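## Task

Place both blue-taped parcels on the top of the open cabinet that arm1 alone can reach, and both white-taped parcels on the top of the work bench that arm3 alone can reach. Each parcel must sit upright, with the arrows on its sides pointing upward, and its entire base must rest on that top surface. The attempt fails if any parcel ends up on the floor or on a lower shelf while no gripper holds it. Placements that stay put only because a robot is holding them do not count. Finish by opening the grippers and moving the arms away.

## Robot and tools

Setup: three identical i2rt Big YAM arms, named arm1, arm2 and arm3. Each has six revolute joints, a two-finger gripper, and a wrist camera (arm1_cam_wrist, arm2_cam_wrist, arm3_cam_wrist). Two fixed room cameras, room_a and room_b, view the scene. When joints 1 and 6 are at zero and the hand is level and pointing forward, the wrist camera sits on top of the hand and looks toward the fingertips. The hand can reach about 1.0 m from the joint1 axis. Loose objects may occasionally be nudged by outside disturbances.

Frames: a single scene frame is used, with its origin on the floor and +z pointing up. 'hand' means the point midway between the fingertips. Its z axis runs along the fingers, and the fingers open and close along its y axis. Foot poses are never printed.

execute_actions(actions, cameras): actions is a list that is either empty or holds exactly one action. An action is an object keyed by robot name (arm1, arm2, arm3), and each key holds {"joints": {...}}. The joint values are absolute targets, not offsets, and each one is named. Allowed values:
- joint1_rad: -2.879 to 2.879 rad. Rotates the arm about its foot; positive is counter-clockwise seen from above; 0 points the arm the way its foot faces.
- joint2_rad: 0 to 3.141 rad. Shoulder; 0 puts the upper arm roughly level and pointing backward, and increasing it lifts the arm up and then forward.
- joint3_rad: 0 to 3.019 rad. Elbow; 0 means fully folded, and increasing it opens the elbow.
- joint4_rad: -1.692 to 1.57 rad. Hand pitch; positive tilts the fingers up.
- joint5_rad: -1.57 to 1.57 rad. Sideways hand swing; positive goes to the arm's right.
- joint6_rad: -2.094 to 2.094 rad. Hand roll; positive is clockwise viewed from behind the hand.
- gripper_m: 0 to 0.093 m, the distance between the fingertips. Each finger pad grips with roughly 50 to 62 N at most.
The tolerances for counting a joint as done are ±0.045, ±0.14, ±0.09, ±0.055, ±0.03, ±0.035 and ±0.003 respectively. Every motion in an action starts at the same moment, but joints move at different speeds, so the hand can sweep along a wide curved path. Example: {"arm1": {"joints": {"gripper_m": 0.05}}, "arm3": {"joints": {"joint1_rad": 0.3}}}. Any joint or robot you leave out may keep driving toward its previous target. An unknown key or a value outside its range causes the whole call to be rejected, and nothing moves. cameras is a list of names from arm1_cam_wrist, arm2_cam_wrist, arm3_cam_wrist, room_a, room_b, all. Leaving it out, passing null or passing ["all"] returns every camera; [] returns none. The 'pictures' line gives the order of the returned images. A call with an empty action list just reports the current state.

wait(seconds): 0 to 10. Sends no new commands; the scene keeps running, and the call returns state and images.

zoom_image(camera, region): shows an enlarged part of a camera's most recent full image. region is [x0, y0, x1, y1] in pixels, measured from the top-left corner, and can be at most 504x504. Wrist images are 616x616 fisheye; room images are 504x504.

read_manual(section): returns only the licence texts ("licences"). It is not needed for the task.

finished_scene(scene): ends the given scene (1 or 2) and reports whether it succeeded. This cannot be undone. Before calling it, make sure the parcels are resting by themselves and the arms have released them and moved away. A reply that contains no tool call ends everything.

Result lines: joint_positions gives the measured joint values, and gripper_m is the sum of joint7 and joint8. joint_status reports how each commanded motion finished:
- 'off_target': the joint stopped short and may still be pushing.
- 'contact_stop' or 'time_out': the joint now holds the position where it stopped. A joint that times out may keep a target (its old one, or one near where it stands) and keep pushing toward it; on_its_own lists such joints, and 'held at' gives the held target, not the actual position. To relieve that push, command the joint to its reported position.
- 'not_followed', together with a 'joint command not followed' line and usually a 'cause:' line: a self- or arm-to-arm collision check blocked that arm's joint targets. Any gripper target in the same action is still applied. The arm may retry the blocked targets later.
If a call reports a stop, any later motion, wait or finish calls in the same reply are skipped. A joint holding up a load will slowly sink. A target very close to the current position may produce no movement.

Hazards: robots do not stop when they make contact; they keep pushing, sometimes hard. A hard press between two arms ends the run, and a hard impact may do the same. Nothing in the state reports arm-to-arm contact. The collision check can react too late, and between arms it does not cover fingers, gripper housings or wrist cameras, so keep arms well apart. Objects touching robots are allowed. Continuous hard pushing or carrying a load heats the motors, and this continues while you are thinking. From 85 °C you get a MOTOR HOT warning. At 100 °C an OVER-TEMPERATURE FAULT occurs: that arm goes limp and drops whatever it holds, and its unfinished keys show 'limit_stop_at_motor_heat'. After that, resend the targets. Avoid dropping, slipping, slamming, hitting or shoving objects. While you think, the robots keep holding your last command. Each arm works on its own schedule and does not wait for the others.

Each tool is called after ">>>" by a JSON object that holds its "fn" and its "kwargs".

## Session

>>> {"fn": "execute_actions", "kwargs": {"actions": []}}

Scene clock: 0.00 s.
arm1.joint_positions: joint1_rad=+0.729 joint2_rad=+0.393 joint3_rad=+1.436 joint4_rad=-1.190 joint5_rad=+0.111 joint6_rad=-0.735 gripper_m=+0.094
arm1.joint_status: not commanded
arm1.hand: x=+0.9946 y=-0.7721 z=+1.5539 quat_wxyz=(-0.222, -0.355, -0.670, +0.613) (m; scene frame)
arm2.joint_positions: joint1_rad=+0.904 joint2_rad=+0.614 joint3_rad=+1.387 joint4_rad=-1.552 joint5_rad=+0.212 joint6_rad=+0.738 gripper_m=+0.095
arm2.joint_status: not commanded
arm2.hand: x=+0.0458 y=+0.4469 z=+1.4082 quat_wxyz=(-0.167, +0.533, -0.746, -0.363) (m; scene frame)
arm3.joint_positions: joint1_rad=-0.296 joint2_rad=+0.270 joint3_rad=+1.377 joint4_rad=-1.507 joint5_rad=-0.144 joint6_rad=+0.766 gripper_m=+0.095
arm3.joint_status: not commanded
arm3.hand: x=-1.1409 y=+0.3019 z=+1.3991 quat_wxyz=(-0.482, -0.808, -0.195, +0.275) (m; scene frame)
pictures: arm1_cam_wrist, arm2_cam_wrist, arm3_cam_wrist, room_a, room_b
Images, in order (width x height): arm1_cam_wrist 616x616, arm2_cam_wrist 616x616, arm3_cam_wrist 616x616, room_a 504x504, room_b 504x504.

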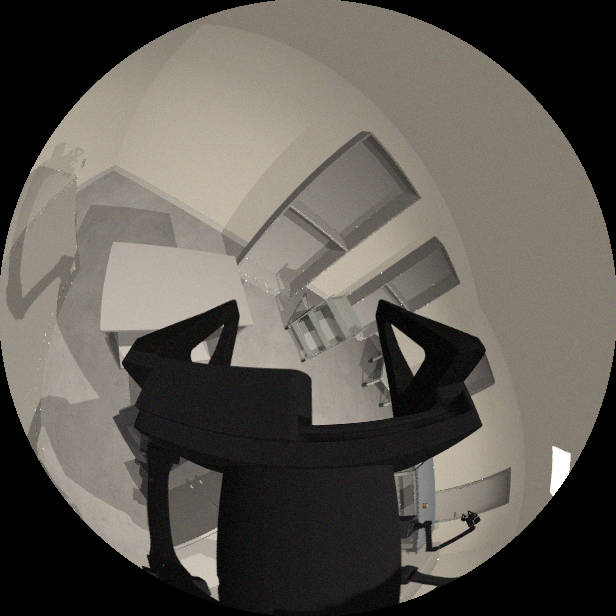

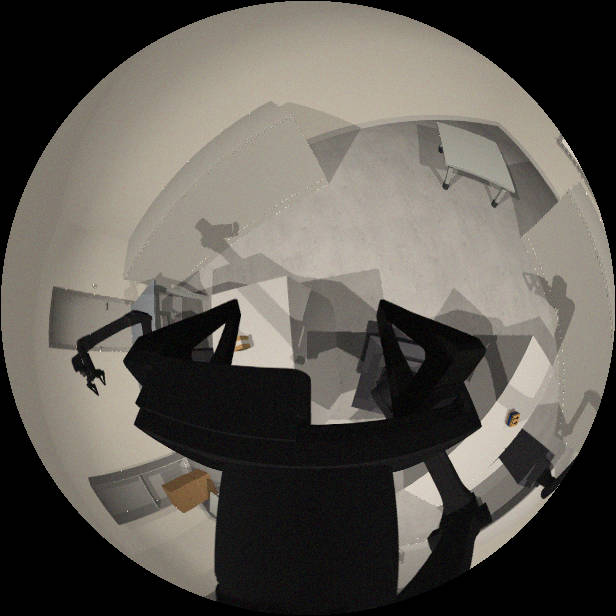

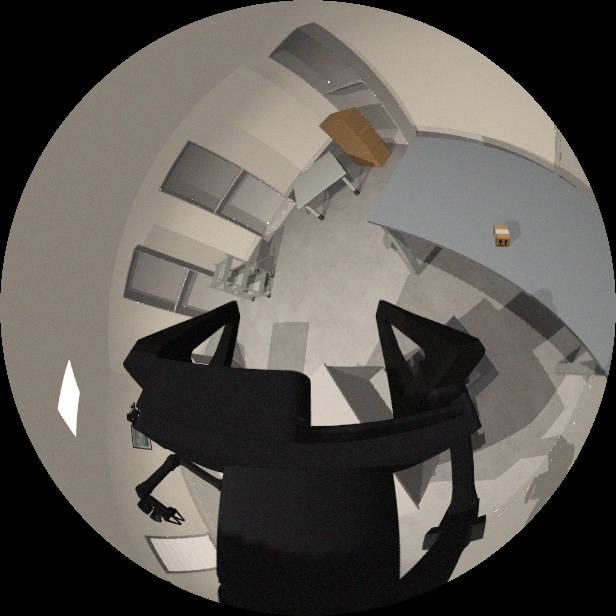

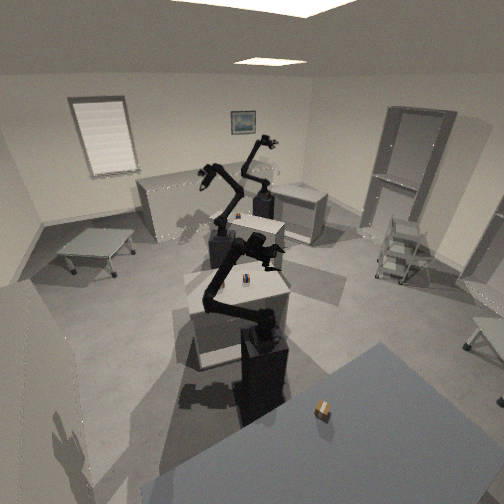

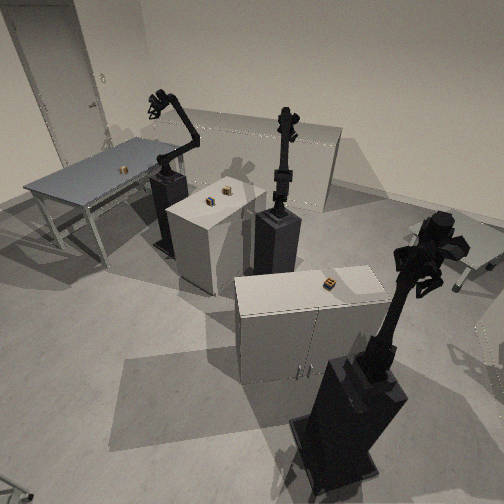

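>>> {"fn": "zoom_image", "kwargs": {"camera": "room_b", "region": [90,140,290,240]}}

>>> {"fn": "zoom_image", "kwargs": {"camera": "room_b", "region": [290,255,370,315]}}

>>> {"fn": "zoom_image", "kwargs": {"camera": "room_a", "region": [170,170,340,320]}}

>>> {"fn": "zoom_image", "kwargs": {"camera": "room_a", "region": [290,385,350,435]}}

Region (90, 140, 290, 240) of room_b's 504x504 image, scaled by 2.520, with more detail than that image has.

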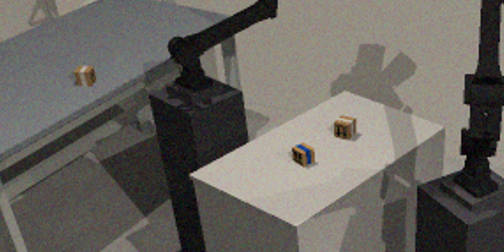

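Region (290, 255, 370, 315) of room_b's 504x504 image, scaled by 6.300, with more detail than that image has; it fills the top 378 rows of this view, and the rest is white.

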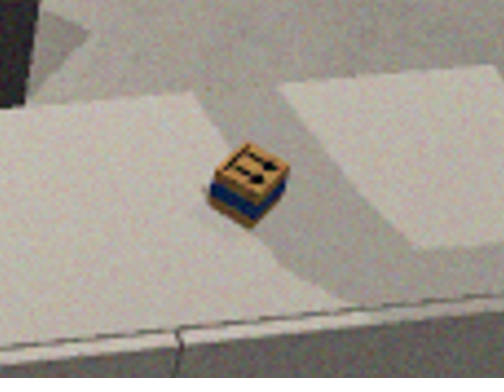

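Region (170, 170, 340, 320) of room_a's 504x504 image, scaled by 2.965, with more detail than that image has; it fills the top 445 rows of this view, and the rest is white.

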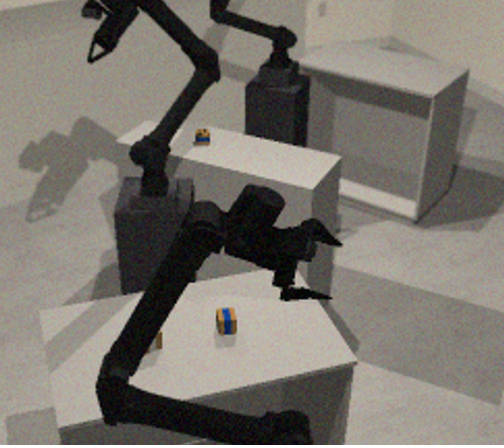

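Region (290, 385, 350, 435) of room_a's 504x504 image, scaled by 8.400, with more detail than that image has.

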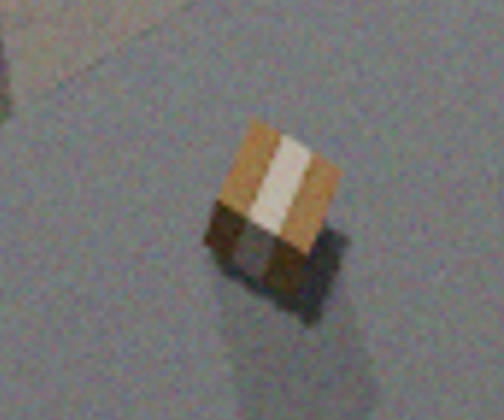

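>>> {"fn": "execute_actions", "kwargs": {"actions": [{"arm1":{"joints":{"joint1_rad":-1.95,"joint2_rad":1.386,"joint3_rad":1.465,"joint4_rad":-1.65,"joint5_rad":0,"joint6_rad":0}},"arm2":{"joints":{"joint1_rad":2.1,"joint2_rad":1.386,"joint3_rad":1.465,"joint4_rad":-1.65,"joint5_rad":0,"joint6_rad":0}},"arm3":{"joints":{"joint1_rad":-1.1,"joint2_rad":1.386,"joint3_rad":1.465,"joint4_rad":-1.65,"joint5_rad":0,"joint6_rad":0}}}]}}

Scene clock: 4.00 s.
arm1.joint_positions: joint1_rad=-1.954 joint2_rad=+1.408 joint3_rad=+1.448 joint4_rad=-1.638 joint5_rad=+0.000 joint6_rad=-0.007 gripper_m=+0.094
arm1.joint_status: all done
arm1.hand: x=+0.8559 y=-0.2729 z=+1.2054 quat_wxyz=(-0.002, -0.844, +0.537, -0.017) (m; scene frame)
arm2.joint_positions: joint1_rad=+2.104 joint2_rad=+1.395 joint3_rad=+1.444 joint4_rad=-1.638 joint5_rad=+0.000 joint6_rad=+0.009 gripper_m=+0.095
arm2.joint_status: all done
arm2.hand: x=-0.2879 y=+0.2098 z=+1.1903 quat_wxyz=(-0.005, +0.998, +0.057, +0.013) (m; scene frame)
arm3.joint_positions: joint1_rad=-1.102 joint2_rad=+1.393 joint3_rad=+1.453 joint4_rad=-1.633 joint5_rad=-0.002 joint6_rad=+0.009 gripper_m=+0.095
arm3.joint_status: all done
arm3.hand: x=-1.5162 y=+0.2454 z=+1.1518 quat_wxyz=(+0.001, -0.987, -0.161, +0.004) (m; scene frame)
pictures: arm1_cam_wrist, arm2_cam_wrist, arm3_cam_wrist, room_a, room_b
Images, in order (width x height): arm1_cam_wrist 616x616, arm2_cam_wrist 616x616, arm3_cam_wrist 616x616, room_a 504x504, room_b 504x504.

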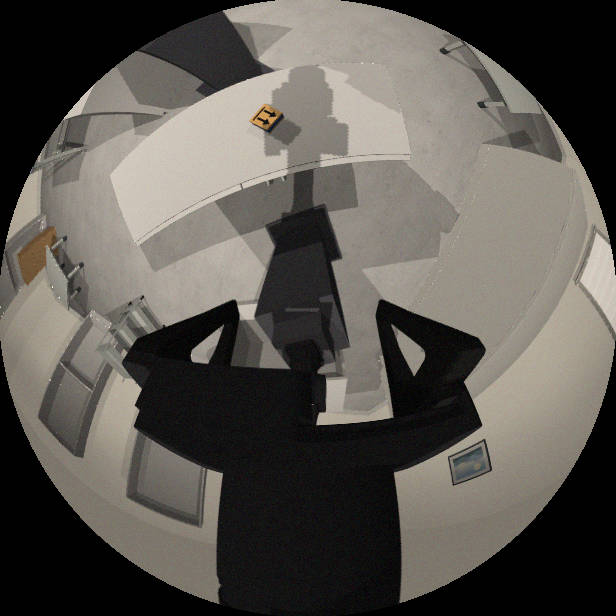

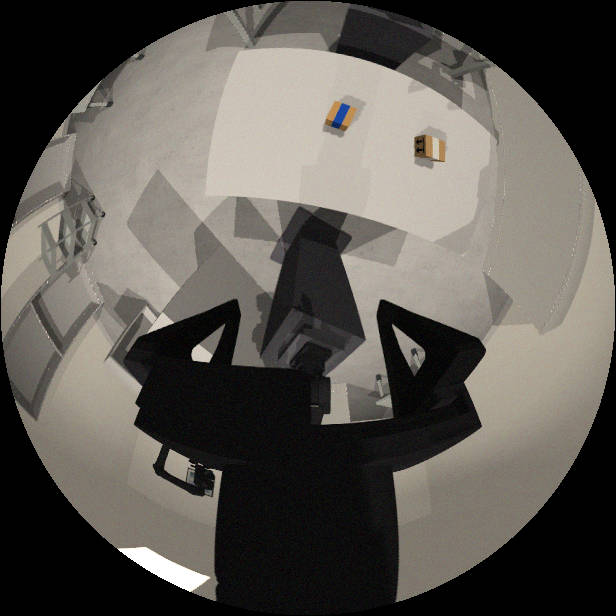

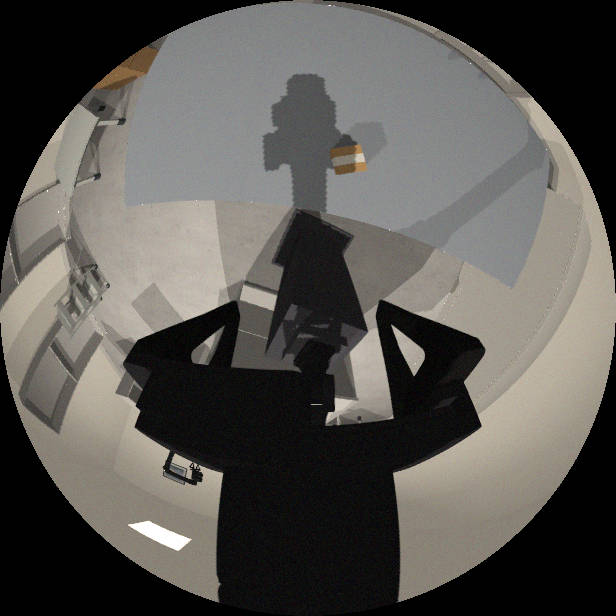

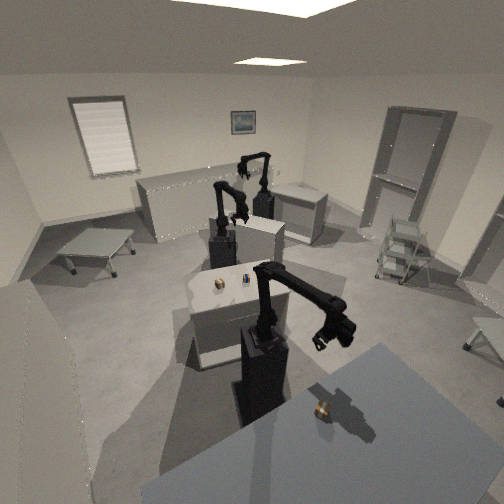

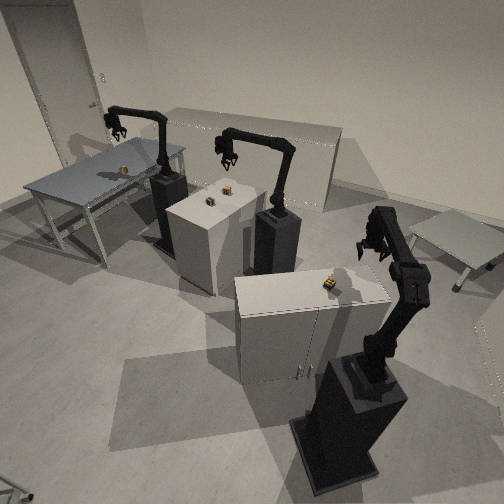

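>>> {"fn": "zoom_image", "kwargs": {"camera": "arm2_cam_wrist", "region": [310,80,470,180]}}

>>> {"fn": "zoom_image", "kwargs": {"camera": "arm1_cam_wrist", "region": [230,85,310,145]}}

>>> {"fn": "zoom_image", "kwargs": {"camera": "room_b", "region": [195,178,245,213]}}

>>> {"fn": "zoom_image", "kwargs": {"camera": "room_b", "region": [105,155,145,185]}}

Region (310, 80, 470, 180) of arm2_cam_wrist's 616x616 image, scaled by 3.150, with more detail than that image has; it fills the top 315 rows of this view, and the rest is white.

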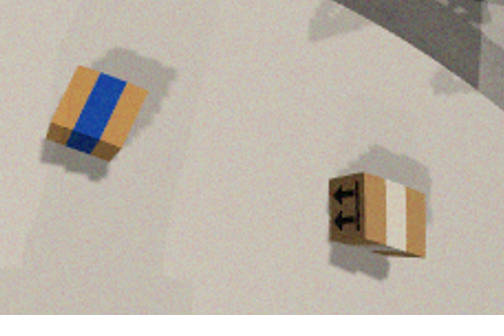

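Region (230, 85, 310, 145) of arm1_cam_wrist's 616x616 image, scaled by 6.300, with more detail than that image has; it fills the top 378 rows of this view, and the rest is white.

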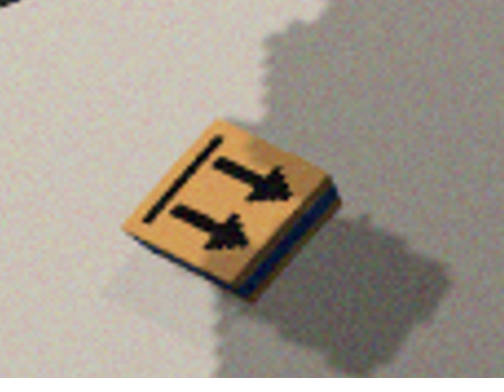

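Region (195, 178, 245, 213) of room_b's 504x504 image, scaled by 10.080, with more detail than that image has; it fills the top 353 rows of this view, and the rest is white.

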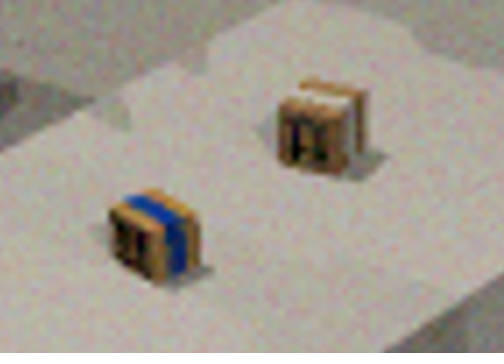

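Region (105, 155, 145, 185) of room_b's 504x504 image, scaled by 12.600, with more detail than that image has; it fills the top 378 rows of this view, and the rest is white.

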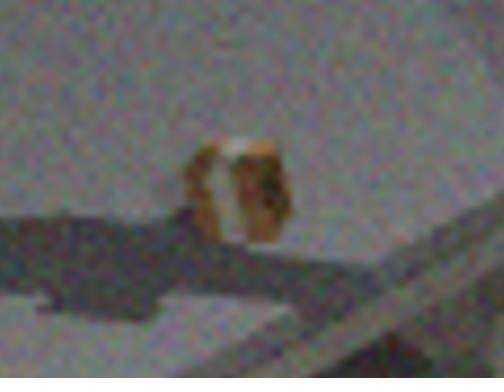

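>>> {"fn": "execute_actions", "kwargs": {"actions": [{"arm1":{"joints":{"joint1_rad":-1.815,"joint2_rad":1.945,"joint3_rad":1.745,"joint4_rad":-1.334}},"arm2":{"joints":{"joint1_rad":1.985,"joint2_rad":1.945,"joint3_rad":1.745,"joint4_rad":-1.334}},"arm3":{"joints":{"joint1_rad":-1.24,"joint2_rad":1.645,"joint3_rad":1.525,"joint4_rad":-1.423}}}]}}

Scene clock: 6.80 s.
arm1.joint_positions: joint1_rad=-1.808 joint2_rad=+1.968 joint3_rad=+1.718 joint4_rad=-1.345 joint5_rad=+0.000 joint6_rad=-0.007 gripper_m=+0.094
arm1.joint_status: all done
arm1.hand: x=+0.7024 y=-0.1392 z=+1.0317 quat_wxyz=(-0.001, -0.880, +0.474, -0.017) (m; scene frame)
arm2.joint_positions: joint1_rad=+1.978 joint2_rad=+1.954 joint3_rad=+1.717 joint4_rad=-1.345 joint5_rad=+0.000 joint6_rad=+0.008 gripper_m=+0.095
arm2.joint_status: all done
arm2.hand: x=-0.4850 y=+0.2621 z=+1.0219 quat_wxyz=(-0.005, +1.000, -0.005, +0.009) (m; scene frame)
arm3.joint_positions: joint1_rad=-1.248 joint2_rad=+1.668 joint3_rad=+1.488 joint4_rad=-1.437 joint5_rad=-0.001 joint6_rad=+0.008 gripper_m=+0.095
arm3.joint_status: all done
arm3.hand: x=-1.6191 y=+0.2863 z=+1.0474 quat_wxyz=(+0.003, -0.996, -0.089, -0.018) (m; scene frame)
pictures: arm1_cam_wrist, arm2_cam_wrist, arm3_cam_wrist, room_a, room_b
Images, in order (width x height): arm1_cam_wrist 616x616, arm2_cam_wrist 616x616, arm3_cam_wrist 616x616, room_a 504x504, room_b 504x504.

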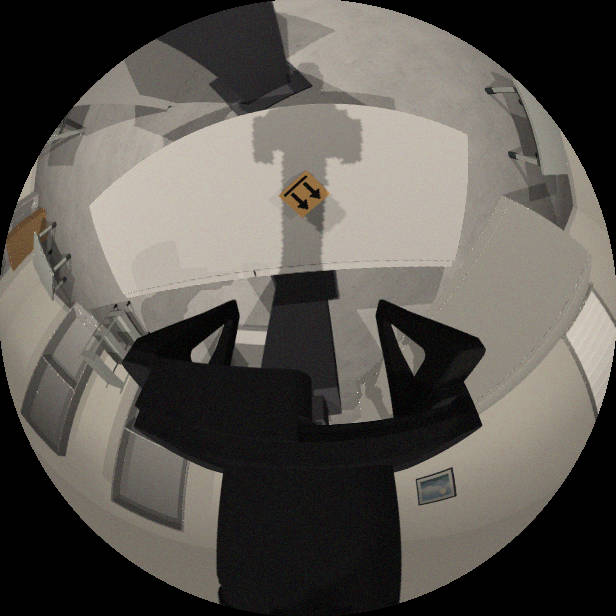

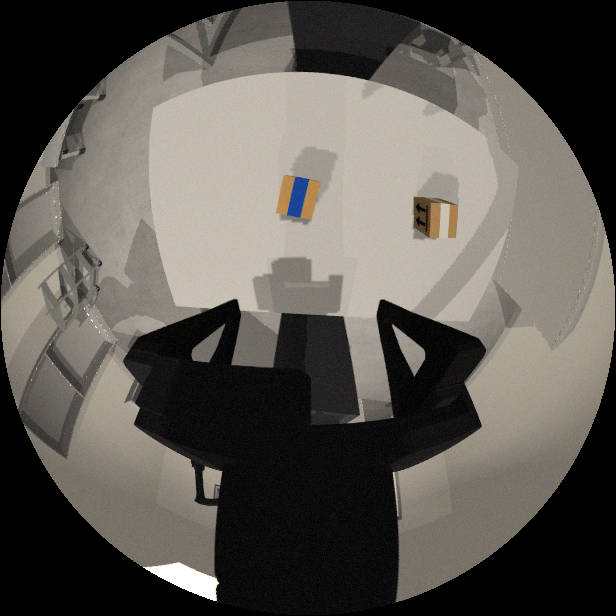

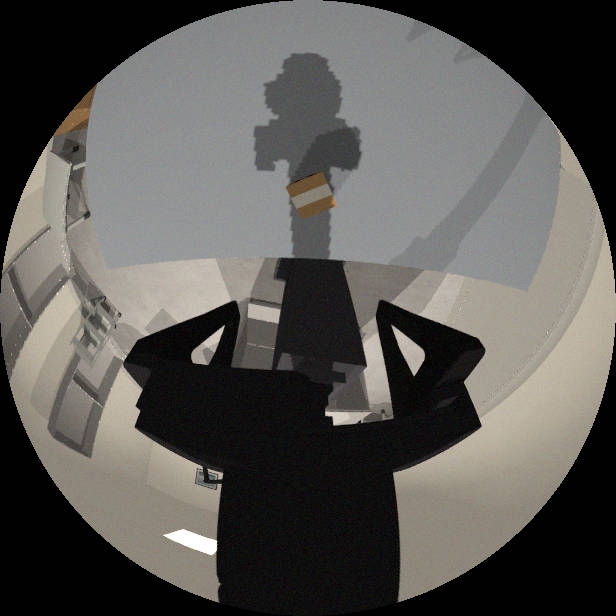

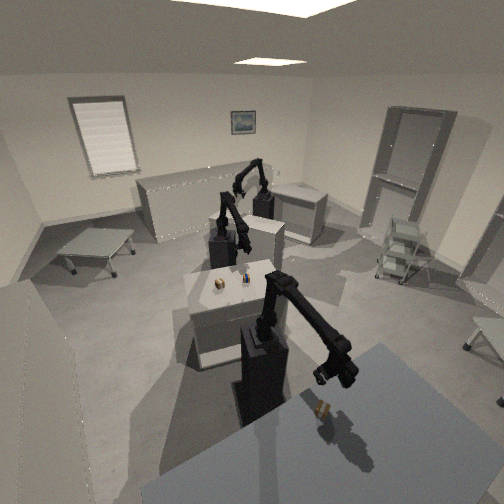

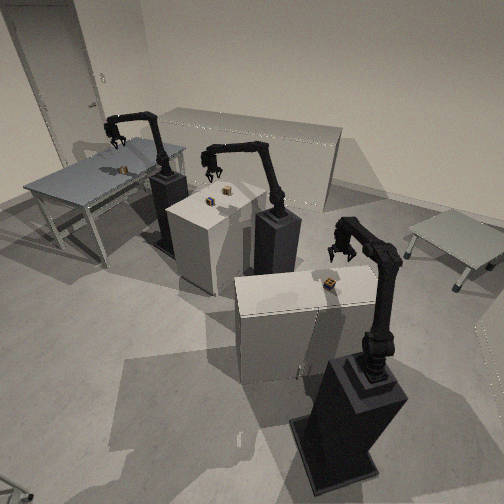

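>>> {"fn": "execute_actions", "kwargs": {"actions": [{"arm1":{"joints":{"joint1_rad":-1.805,"joint2_rad":2.14,"joint3_rad":1.655,"joint4_rad":-1.035,"joint6_rad":0.85}},"arm2":{"joints":{"joint1_rad":2.005,"joint2_rad":2.135,"joint3_rad":1.66,"joint4_rad":-1.035,"joint6_rad":-1.35}},"arm3":{"joints":{"joint1_rad":-1.27,"joint2_rad":1.79,"joint3_rad":1.37,"joint4_rad":-1.105,"joint6_rad":-0.4}}}], "cameras": ["arm1_cam_wrist","arm2_cam_wrist","arm3_cam_wrist","room_b"]}}

Scene clock: 9.83 s.
arm1.joint_positions: joint1_rad=-1.808 joint2_rad=+2.171 joint3_rad=+1.631 joint4_rad=-1.049 joint5_rad=+0.000 joint6_rad=+0.841 gripper_m=+0.094
arm1.joint_status: all done
arm1.hand: x=+0.6939 y=-0.1219 z=+0.8815 quat_wxyz=(+0.007, -0.607, +0.794, -0.012) (m; scene frame)
arm2.joint_positions: joint1_rad=+2.003 joint2_rad=+2.148 joint3_rad=+1.633 joint4_rad=-1.048 joint5_rad=+0.000 joint6_rad=-1.341 gripper_m=+0.095
arm2.joint_status: all done
arm2.hand: x=-0.5085 y=+0.2482 z=+0.8772 quat_wxyz=(-0.004, +0.777, +0.630, +0.003) (m; scene frame)
arm3.joint_positions: joint1_rad=-1.263 joint2_rad=+1.816 joint3_rad=+1.356 joint4_rad=-1.123 joint5_rad=-0.001 joint6_rad=-0.390 gripper_m=+0.095
arm3.joint_status: all done
arm3.hand: x=-1.6496 y=+0.2890 z=+0.9269 quat_wxyz=(+0.001, -0.961, -0.277, -0.001) (m; scene frame)
pictures: arm1_cam_wrist, arm2_cam_wrist, arm3_cam_wrist, room_b
Images, in order (width x height): arm1_cam_wrist 616x616, arm2_cam_wrist 616x616, arm3_cam_wrist 616x616, room_b 504x504.

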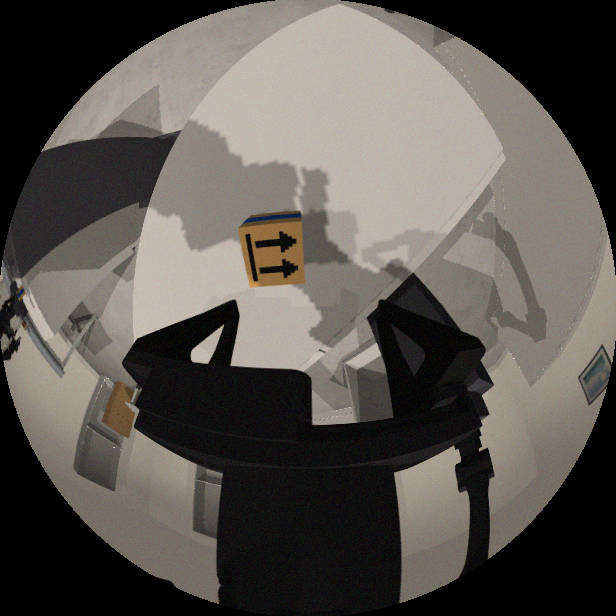

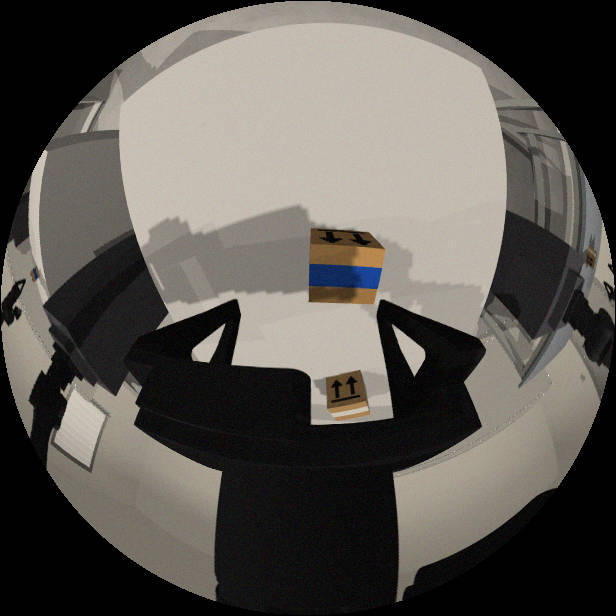

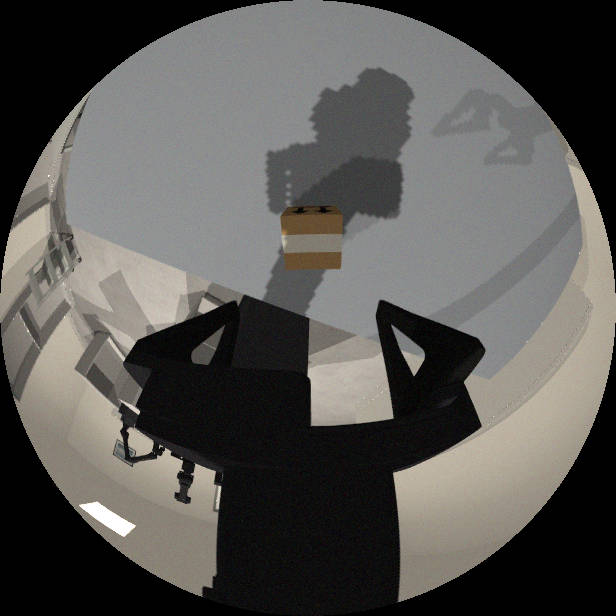

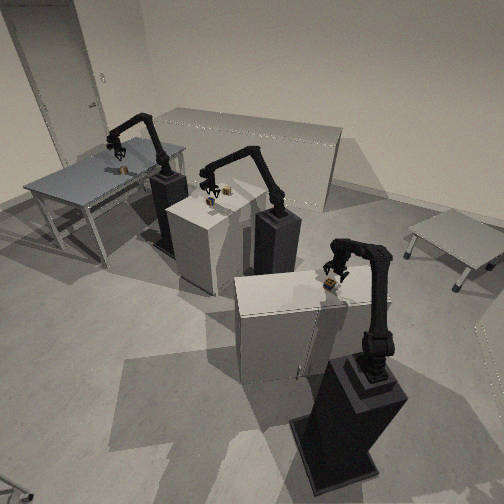

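>>> {"fn": "zoom_image", "kwargs": {"camera": "arm3_cam_wrist", "region": [270,195,350,235]}}

>>> {"fn": "execute_actions", "kwargs": {"actions": [{"arm1":{"joints":{"joint1_rad":-1.778,"joint2_rad":2.21,"joint3_rad":1.735,"joint4_rad":-1.02,"joint6_rad":0.83}},"arm2":{"joints":{"joint2_rad":2.195,"joint3_rad":1.735,"joint4_rad":-1.05,"joint6_rad":-1.32}},"arm3":{"joints":{"joint2_rad":1.5,"joint3_rad":1.2,"joint4_rad":-1.0}}}], "cameras": ["arm1_cam_wrist","arm2_cam_wrist","arm3_cam_wrist"]}}

Region (270, 195, 350, 235) of arm3_cam_wrist's 616x616 image, scaled by 6.300, with more detail than that image has.

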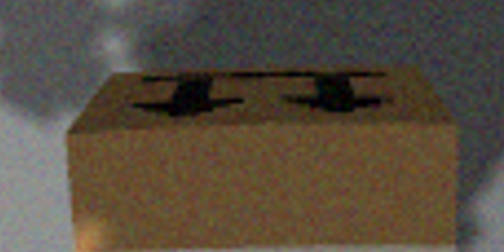

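Scene clock: 11.67 s.
arm1.joint_positions: joint1_rad=-1.778 joint2_rad=+2.196 joint3_rad=+1.690 joint4_rad=-1.031 joint5_rad=+0.000 joint6_rad=+0.838 gripper_m=+0.094
arm1.joint_status: all done
arm1.hand: x=+0.6640 y=-0.1106 z=+0.8855 quat_wxyz=(+0.008, -0.620, +0.784, +0.013) (m; scene frame)
arm2.joint_positions: joint1_rad=+2.003 joint2_rad=+2.192 joint3_rad=+1.691 joint4_rad=-1.048 joint5_rad=+0.000 joint6_rad=-1.329 gripper_m=+0.095
arm2.joint_status: all done
arm2.hand: x=-0.5262 y=+0.2479 z=+0.8698 quat_wxyz=(-0.008, +0.780, +0.625, -0.002) (m; scene frame)
arm3.joint_positions: joint1_rad=-1.263 joint2_rad=+1.492 joint3_rad=+1.196 joint4_rad=-1.020 joint5_rad=-0.001 joint6_rad=-0.391 gripper_m=+0.095
arm3.joint_status: all done
arm3.hand: x=-1.6173 y=+0.2943 z=+1.0249 quat_wxyz=(+0.016, -0.952, -0.275, +0.132) (m; scene frame)
pictures: arm1_cam_wrist, arm2_cam_wrist, arm3_cam_wrist
Images, in order (width x height): arm1_cam_wrist 616x616, arm2_cam_wrist 616x616, arm3_cam_wrist 616x616.

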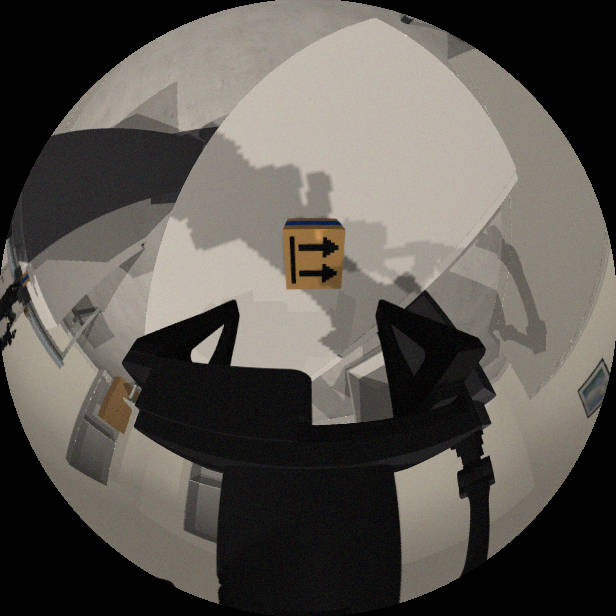

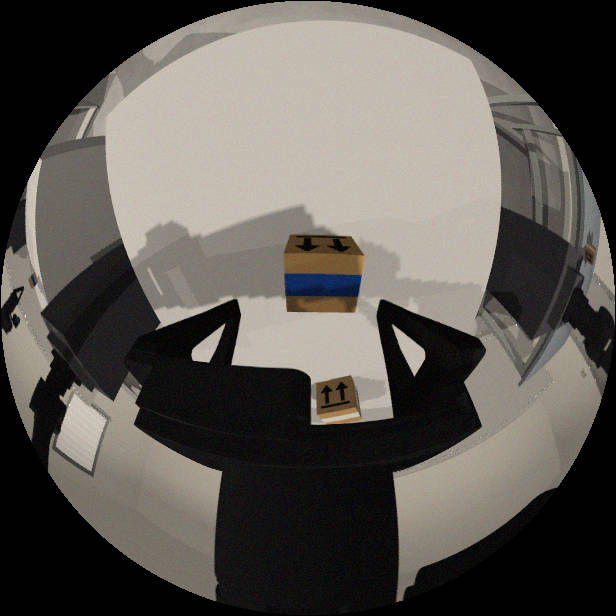

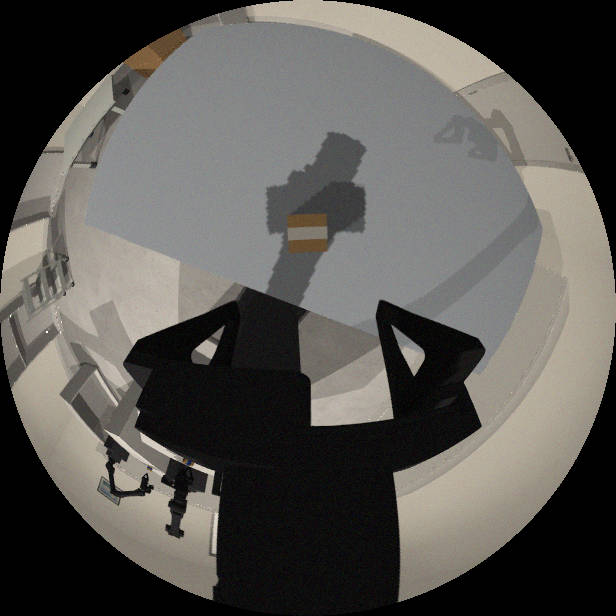

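>>> {"fn": "execute_actions", "kwargs": {"actions": [{"arm1":{"joints":{"joint2_rad":2.295,"joint3_rad":1.685,"joint4_rad":-0.905}},"arm2":{"joints":{"joint1_rad":1.99,"joint2_rad":2.285,"joint3_rad":1.76,"joint4_rad":-0.975}},"arm3":{"joints":{"joint1_rad":0.7,"joint2_rad":1.3,"joint3_rad":1.3,"joint4_rad":-1.5}}}], "cameras": ["arm1_cam_wrist","arm2_cam_wrist"]}}

Scene clock: 14.00 s.
arm1.joint_positions: joint1_rad=-1.778 joint2_rad=+2.309 joint3_rad=+1.671 joint4_rad=-0.918 joint5_rad=+0.000 joint6_rad=+0.838 gripper_m=+0.094
arm1.joint_status: all done
arm1.hand: x=+0.6673 y=-0.1132 z=+0.8102 quat_wxyz=(+0.008, -0.620, +0.784, +0.004) (m; scene frame)
arm2.joint_positions: joint1_rad=+1.997 joint2_rad=+2.300 joint3_rad=+1.728 joint4_rad=-0.987 joint5_rad=+0.000 joint6_rad=-1.328 gripper_m=+0.095
arm2.joint_status: all done
arm2.hand: x=-0.5372 y=+0.2524 z=+0.8156 quat_wxyz=(-0.005, +0.783, +0.622, +0.001) (m; scene frame)
arm3.joint_positions: joint1_rad=+0.700 joint2_rad=+1.307 joint3_rad=+1.265 joint4_rad=-1.484 joint5_rad=+0.000 joint6_rad=-0.392 gripper_m=+0.095
arm3.joint_status: all done
arm3.hand: x=-0.9330 y=+0.0541 z=+1.1049 quat_wxyz=(-0.012, -0.303, -0.953, +0.015) (m; scene frame)
pictures: arm1_cam_wrist, arm2_cam_wrist
Images, in order (width x height): arm1_cam_wrist 616x616, arm2_cam_wrist 616x616.

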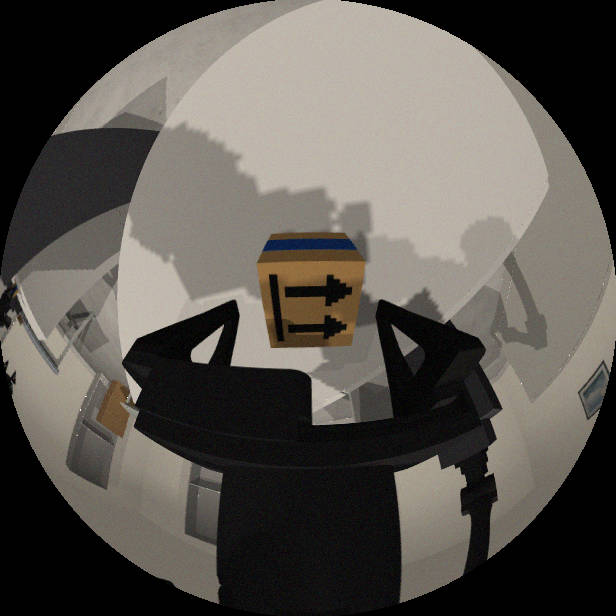

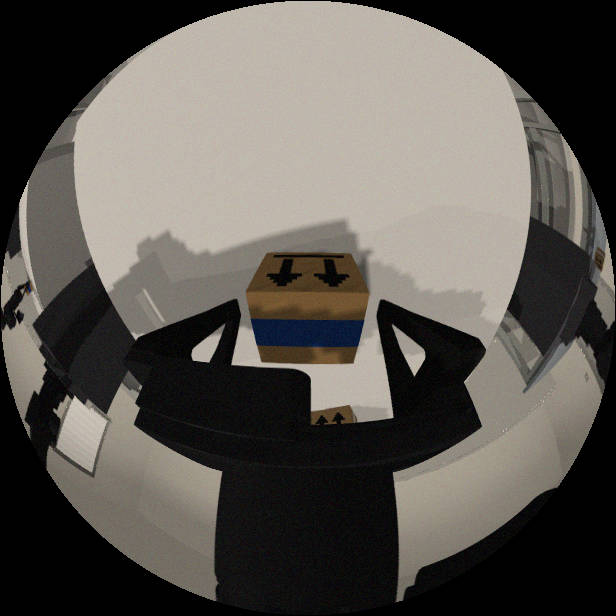

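>>> {"fn": "execute_actions", "kwargs": {"actions": [{"arm1":{"joints":{"joint2_rad":2.345,"joint4_rad":-0.875}},"arm2":{"joints":{"joint2_rad":2.31}}}], "cameras": []}}

>>> {"fn": "execute_actions", "kwargs": {"actions": [{"arm1":{"joints":{"gripper_m":0.03}},"arm2":{"joints":{"gripper_m":0.03}}}], "cameras": ["arm1_cam_wrist","arm2_cam_wrist"]}}

Scene clock: 16.50 s.
arm1.joint_positions: joint1_rad=-1.778 joint2_rad=+2.339 joint3_rad=+1.671 joint4_rad=-0.890 joint5_rad=+0.000 joint6_rad=+0.838 gripper_m=+0.094
arm1.joint_status: all done
arm1.hand: x=+0.6679 y=-0.1136 z=+0.7915 quat_wxyz=(+0.008, -0.620, +0.784, +0.003) (m; scene frame)
arm2.joint_positions: joint1_rad=+1.997 joint2_rad=+2.302 joint3_rad=+1.728 joint4_rad=-0.987 joint5_rad=+0.000 joint6_rad=-1.328 gripper_m=+0.095
arm2.joint_status: all done
arm2.hand: x=-0.5367 y=+0.2524 z=+0.8142 quat_wxyz=(-0.004, +0.783, +0.622, +0.002) (m; scene frame)
arm3.joint_positions: joint1_rad=+0.700 joint2_rad=+1.307 joint3_rad=+1.265 joint4_rad=-1.484 joint5_rad=+0.000 joint6_rad=-0.392 gripper_m=+0.095
arm3.joint_status: not commanded
arm3.hand: x=-0.9330 y=+0.0541 z=+1.1049 quat_wxyz=(-0.012, -0.303, -0.953, +0.015) (m; scene frame)
pictures: none
No camera images: the call's "cameras" was empty. Leave "cameras" out to get every camera's image.

Scene clock: 17.13 s.
arm1.joint_positions: joint1_rad=-1.778 joint2_rad=+2.339 joint3_rad=+1.671 joint4_rad=-0.889 joint5_rad=+0.000 joint6_rad=+0.838 gripper_m=+0.049
arm1.joint_status: gripper_m off_target (ended at +0.049, target +0.030)
arm1.hand: x=+0.6678 y=-0.1135 z=+0.7915 quat_wxyz=(+0.008, -0.620, +0.784, +0.003) (m; scene frame)
arm2.joint_positions: joint1_rad=+1.997 joint2_rad=+2.302 joint3_rad=+1.728 joint4_rad=-0.987 joint5_rad=+0.000 joint6_rad=-1.328 gripper_m=+0.056
arm2.joint_status: gripper_m off_target (ended at +0.056, target +0.030)
arm2.hand: x=-0.5367 y=+0.2524 z=+0.8142 quat_wxyz=(-0.004, +0.783, +0.622, +0.002) (m; scene frame)
arm3.joint_positions: joint1_rad=+0.700 joint2_rad=+1.307 joint3_rad=+1.265 joint4_rad=-1.484 joint5_rad=+0.000 joint6_rad=-0.392 gripper_m=+0.095
arm3.joint_status: not commanded
arm3.hand: x=-0.9330 y=+0.0541 z=+1.1049 quat_wxyz=(-0.012, -0.303, -0.953, +0.015) (m; scene frame)
pictures: arm1_cam_wrist, arm2_cam_wrist
Images, in order (width x height): arm1_cam_wrist 616x616, arm2_cam_wrist 616x616.

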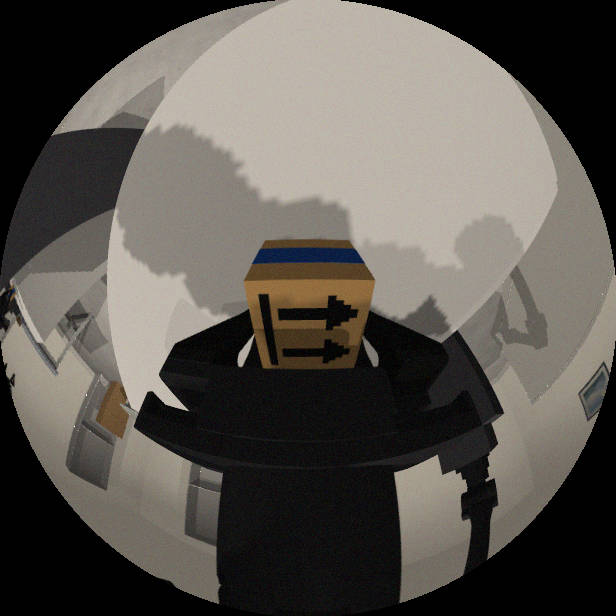

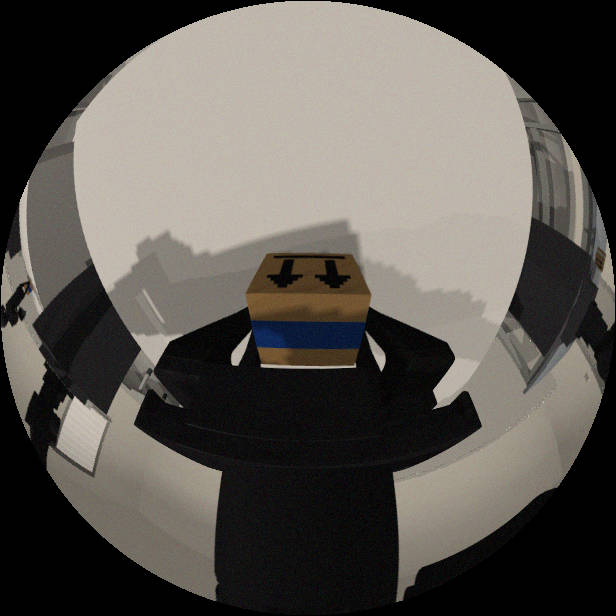

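>>> {"fn": "execute_actions", "kwargs": {"actions": [{"arm1":{"joints":{"joint2_rad":2.26,"joint4_rad":-0.96}},"arm2":{"joints":{"joint2_rad":1.7,"joint4_rad":-1.5}}}], "cameras": []}}

>>> {"fn": "execute_actions", "kwargs": {"actions": [{"arm1":{"joints":{"joint6_rad":-1.575}},"arm2":{"joints":{"joint1_rad":-0.6,"joint2_rad":1.4,"joint3_rad":1.5,"joint4_rad":-1.6,"joint6_rad":0}}}], "cameras": []}}

>>> {"fn": "execute_actions", "kwargs": {"actions": [{"arm1":{"joints":{"joint2_rad":2.32,"joint4_rad":-0.88}},"arm3":{"joints":{"joint1_rad":1.857,"joint2_rad":1.98,"joint3_rad":1.72,"joint4_rad":-1.26,"joint6_rad":0}}}], "cameras": ["arm1_cam_wrist","arm3_cam_wrist","room_b"]}}

Scene clock: 19.53 s.
arm1.joint_positions: joint1_rad=-1.778 joint2_rad=+2.286 joint3_rad=+1.671 joint4_rad=-0.947 joint5_rad=+0.000 joint6_rad=+0.838 gripper_m=+0.049
arm1.joint_status: all done
arm1.hand: x=+0.6680 y=-0.1147 z=+0.8239 quat_wxyz=(+0.007, -0.620, +0.784, +0.001) (m; scene frame)
arm2.joint_positions: joint1_rad=+1.997 joint2_rad=+1.718 joint3_rad=+1.743 joint4_rad=-1.490 joint5_rad=+0.000 joint6_rad=-1.328 gripper_m=+0.056
arm2.joint_status: all done
arm2.hand: x=-0.4434 y=+0.2505 z=+1.1616 quat_wxyz=(-0.034, +0.782, +0.622, -0.036) (m; scene frame)
arm3.joint_positions: joint1_rad=+0.700 joint2_rad=+1.307 joint3_rad=+1.265 joint4_rad=-1.484 joint5_rad=+0.000 joint6_rad=-0.392 gripper_m=+0.095
arm3.joint_status: not commanded
arm3.hand: x=-0.9330 y=+0.0541 z=+1.1049 quat_wxyz=(-0.012, -0.303, -0.953, +0.015) (m; scene frame)
pictures: none
No camera images: the call's "cameras" was empty. Leave "cameras" out to get every camera's image.

Scene clock: 22.03 s.
arm1.joint_positions: joint1_rad=-1.778 joint2_rad=+2.286 joint3_rad=+1.671 joint4_rad=-0.947 joint5_rad=+0.000 joint6_rad=-1.566 gripper_m=+0.049
arm1.joint_status: all done
arm1.hand: x=+0.6680 y=-0.1147 z=+0.8239 quat_wxyz=(+0.004, -0.955, -0.296, -0.007) (m; scene frame)
arm2.joint_positions: joint1_rad=-0.605 joint2_rad=+1.419 joint3_rad=+1.493 joint4_rad=-1.588 joint5_rad=+0.001 joint6_rad=-0.008 gripper_m=+0.056
arm2.joint_status: all done
arm2.hand: x=+0.4713 y=+0.4822 z=+1.2089 quat_wxyz=(-0.033, +0.278, -0.960, -0.011) (m; scene frame)
arm3.joint_positions: joint1_rad=+0.700 joint2_rad=+1.307 joint3_rad=+1.265 joint4_rad=-1.484 joint5_rad=+0.000 joint6_rad=-0.392 gripper_m=+0.095
arm3.joint_status: not commanded
arm3.hand: x=-0.9330 y=+0.0541 z=+1.1049 quat_wxyz=(-0.012, -0.303, -0.953, +0.015) (m; scene frame)
pictures: none
No camera images: the call's "cameras" was empty. Leave "cameras" out to get every camera's image.

Scene clock: 23.87 s.
arm1.joint_positions: joint1_rad=-1.778 joint2_rad=+2.317 joint3_rad=+1.671 joint4_rad=-0.895 joint5_rad=+0.000 joint6_rad=-1.566 gripper_m=+0.049
arm1.joint_status: all done
arm1.hand: x=+0.6652 y=-0.1102 z=+0.8051 quat_wxyz=(+0.013, -0.955, -0.296, -0.004) (m; scene frame)
arm2.joint_positions: joint1_rad=-0.605 joint2_rad=+1.419 joint3_rad=+1.493 joint4_rad=-1.588 joint5_rad=+0.001 joint6_rad=-0.008 gripper_m=+0.056
arm2.joint_status: not commanded
arm2.hand: x=+0.4713 y=+0.4822 z=+1.2089 quat_wxyz=(-0.033, +0.278, -0.960, -0.011) (m; scene frame)
arm3.joint_positions: joint1_rad=+1.861 joint2_rad=+2.005 joint3_rad=+1.681 joint4_rad=-1.262 joint5_rad=-0.002 joint6_rad=-0.009 gripper_m=+0.095
arm3.joint_status: all done
arm3.hand: x=-0.5442 y=+0.4689 z=+0.9276 quat_wxyz=(+0.013, +0.082, -0.997, -0.002) (m; scene frame)
pictures: arm1_cam_wrist, arm3_cam_wrist, room_b
Images, in order (width x height): arm1_cam_wrist 616x616, arm3_cam_wrist 616x616, room_b 504x504.

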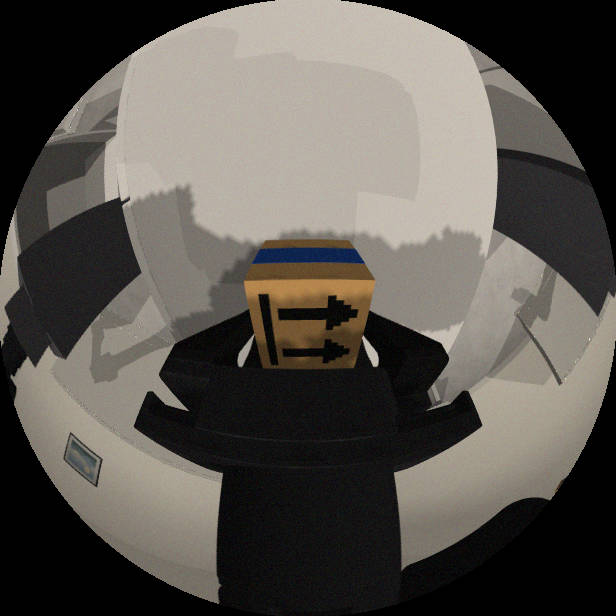

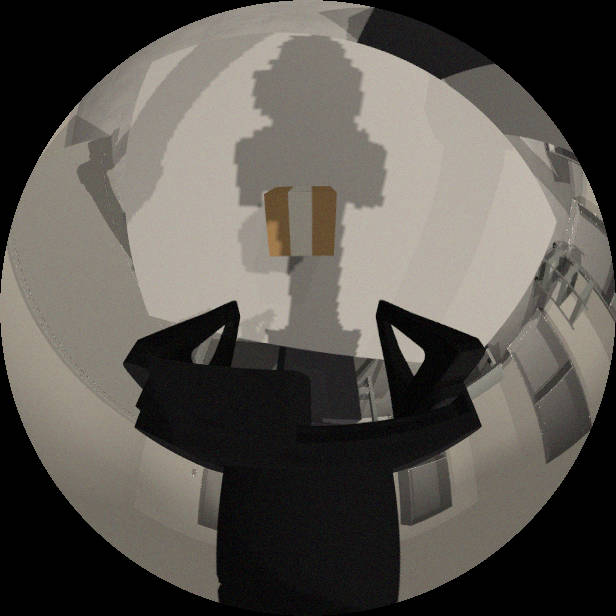

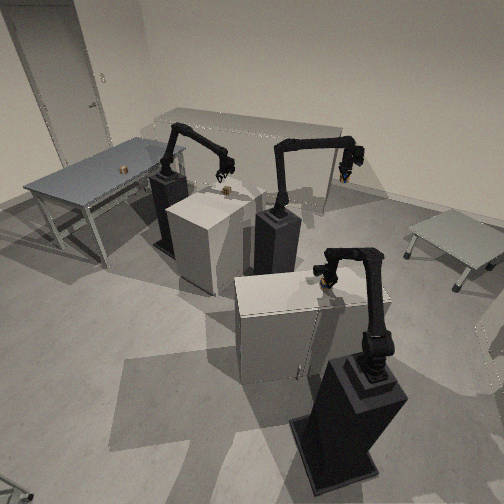

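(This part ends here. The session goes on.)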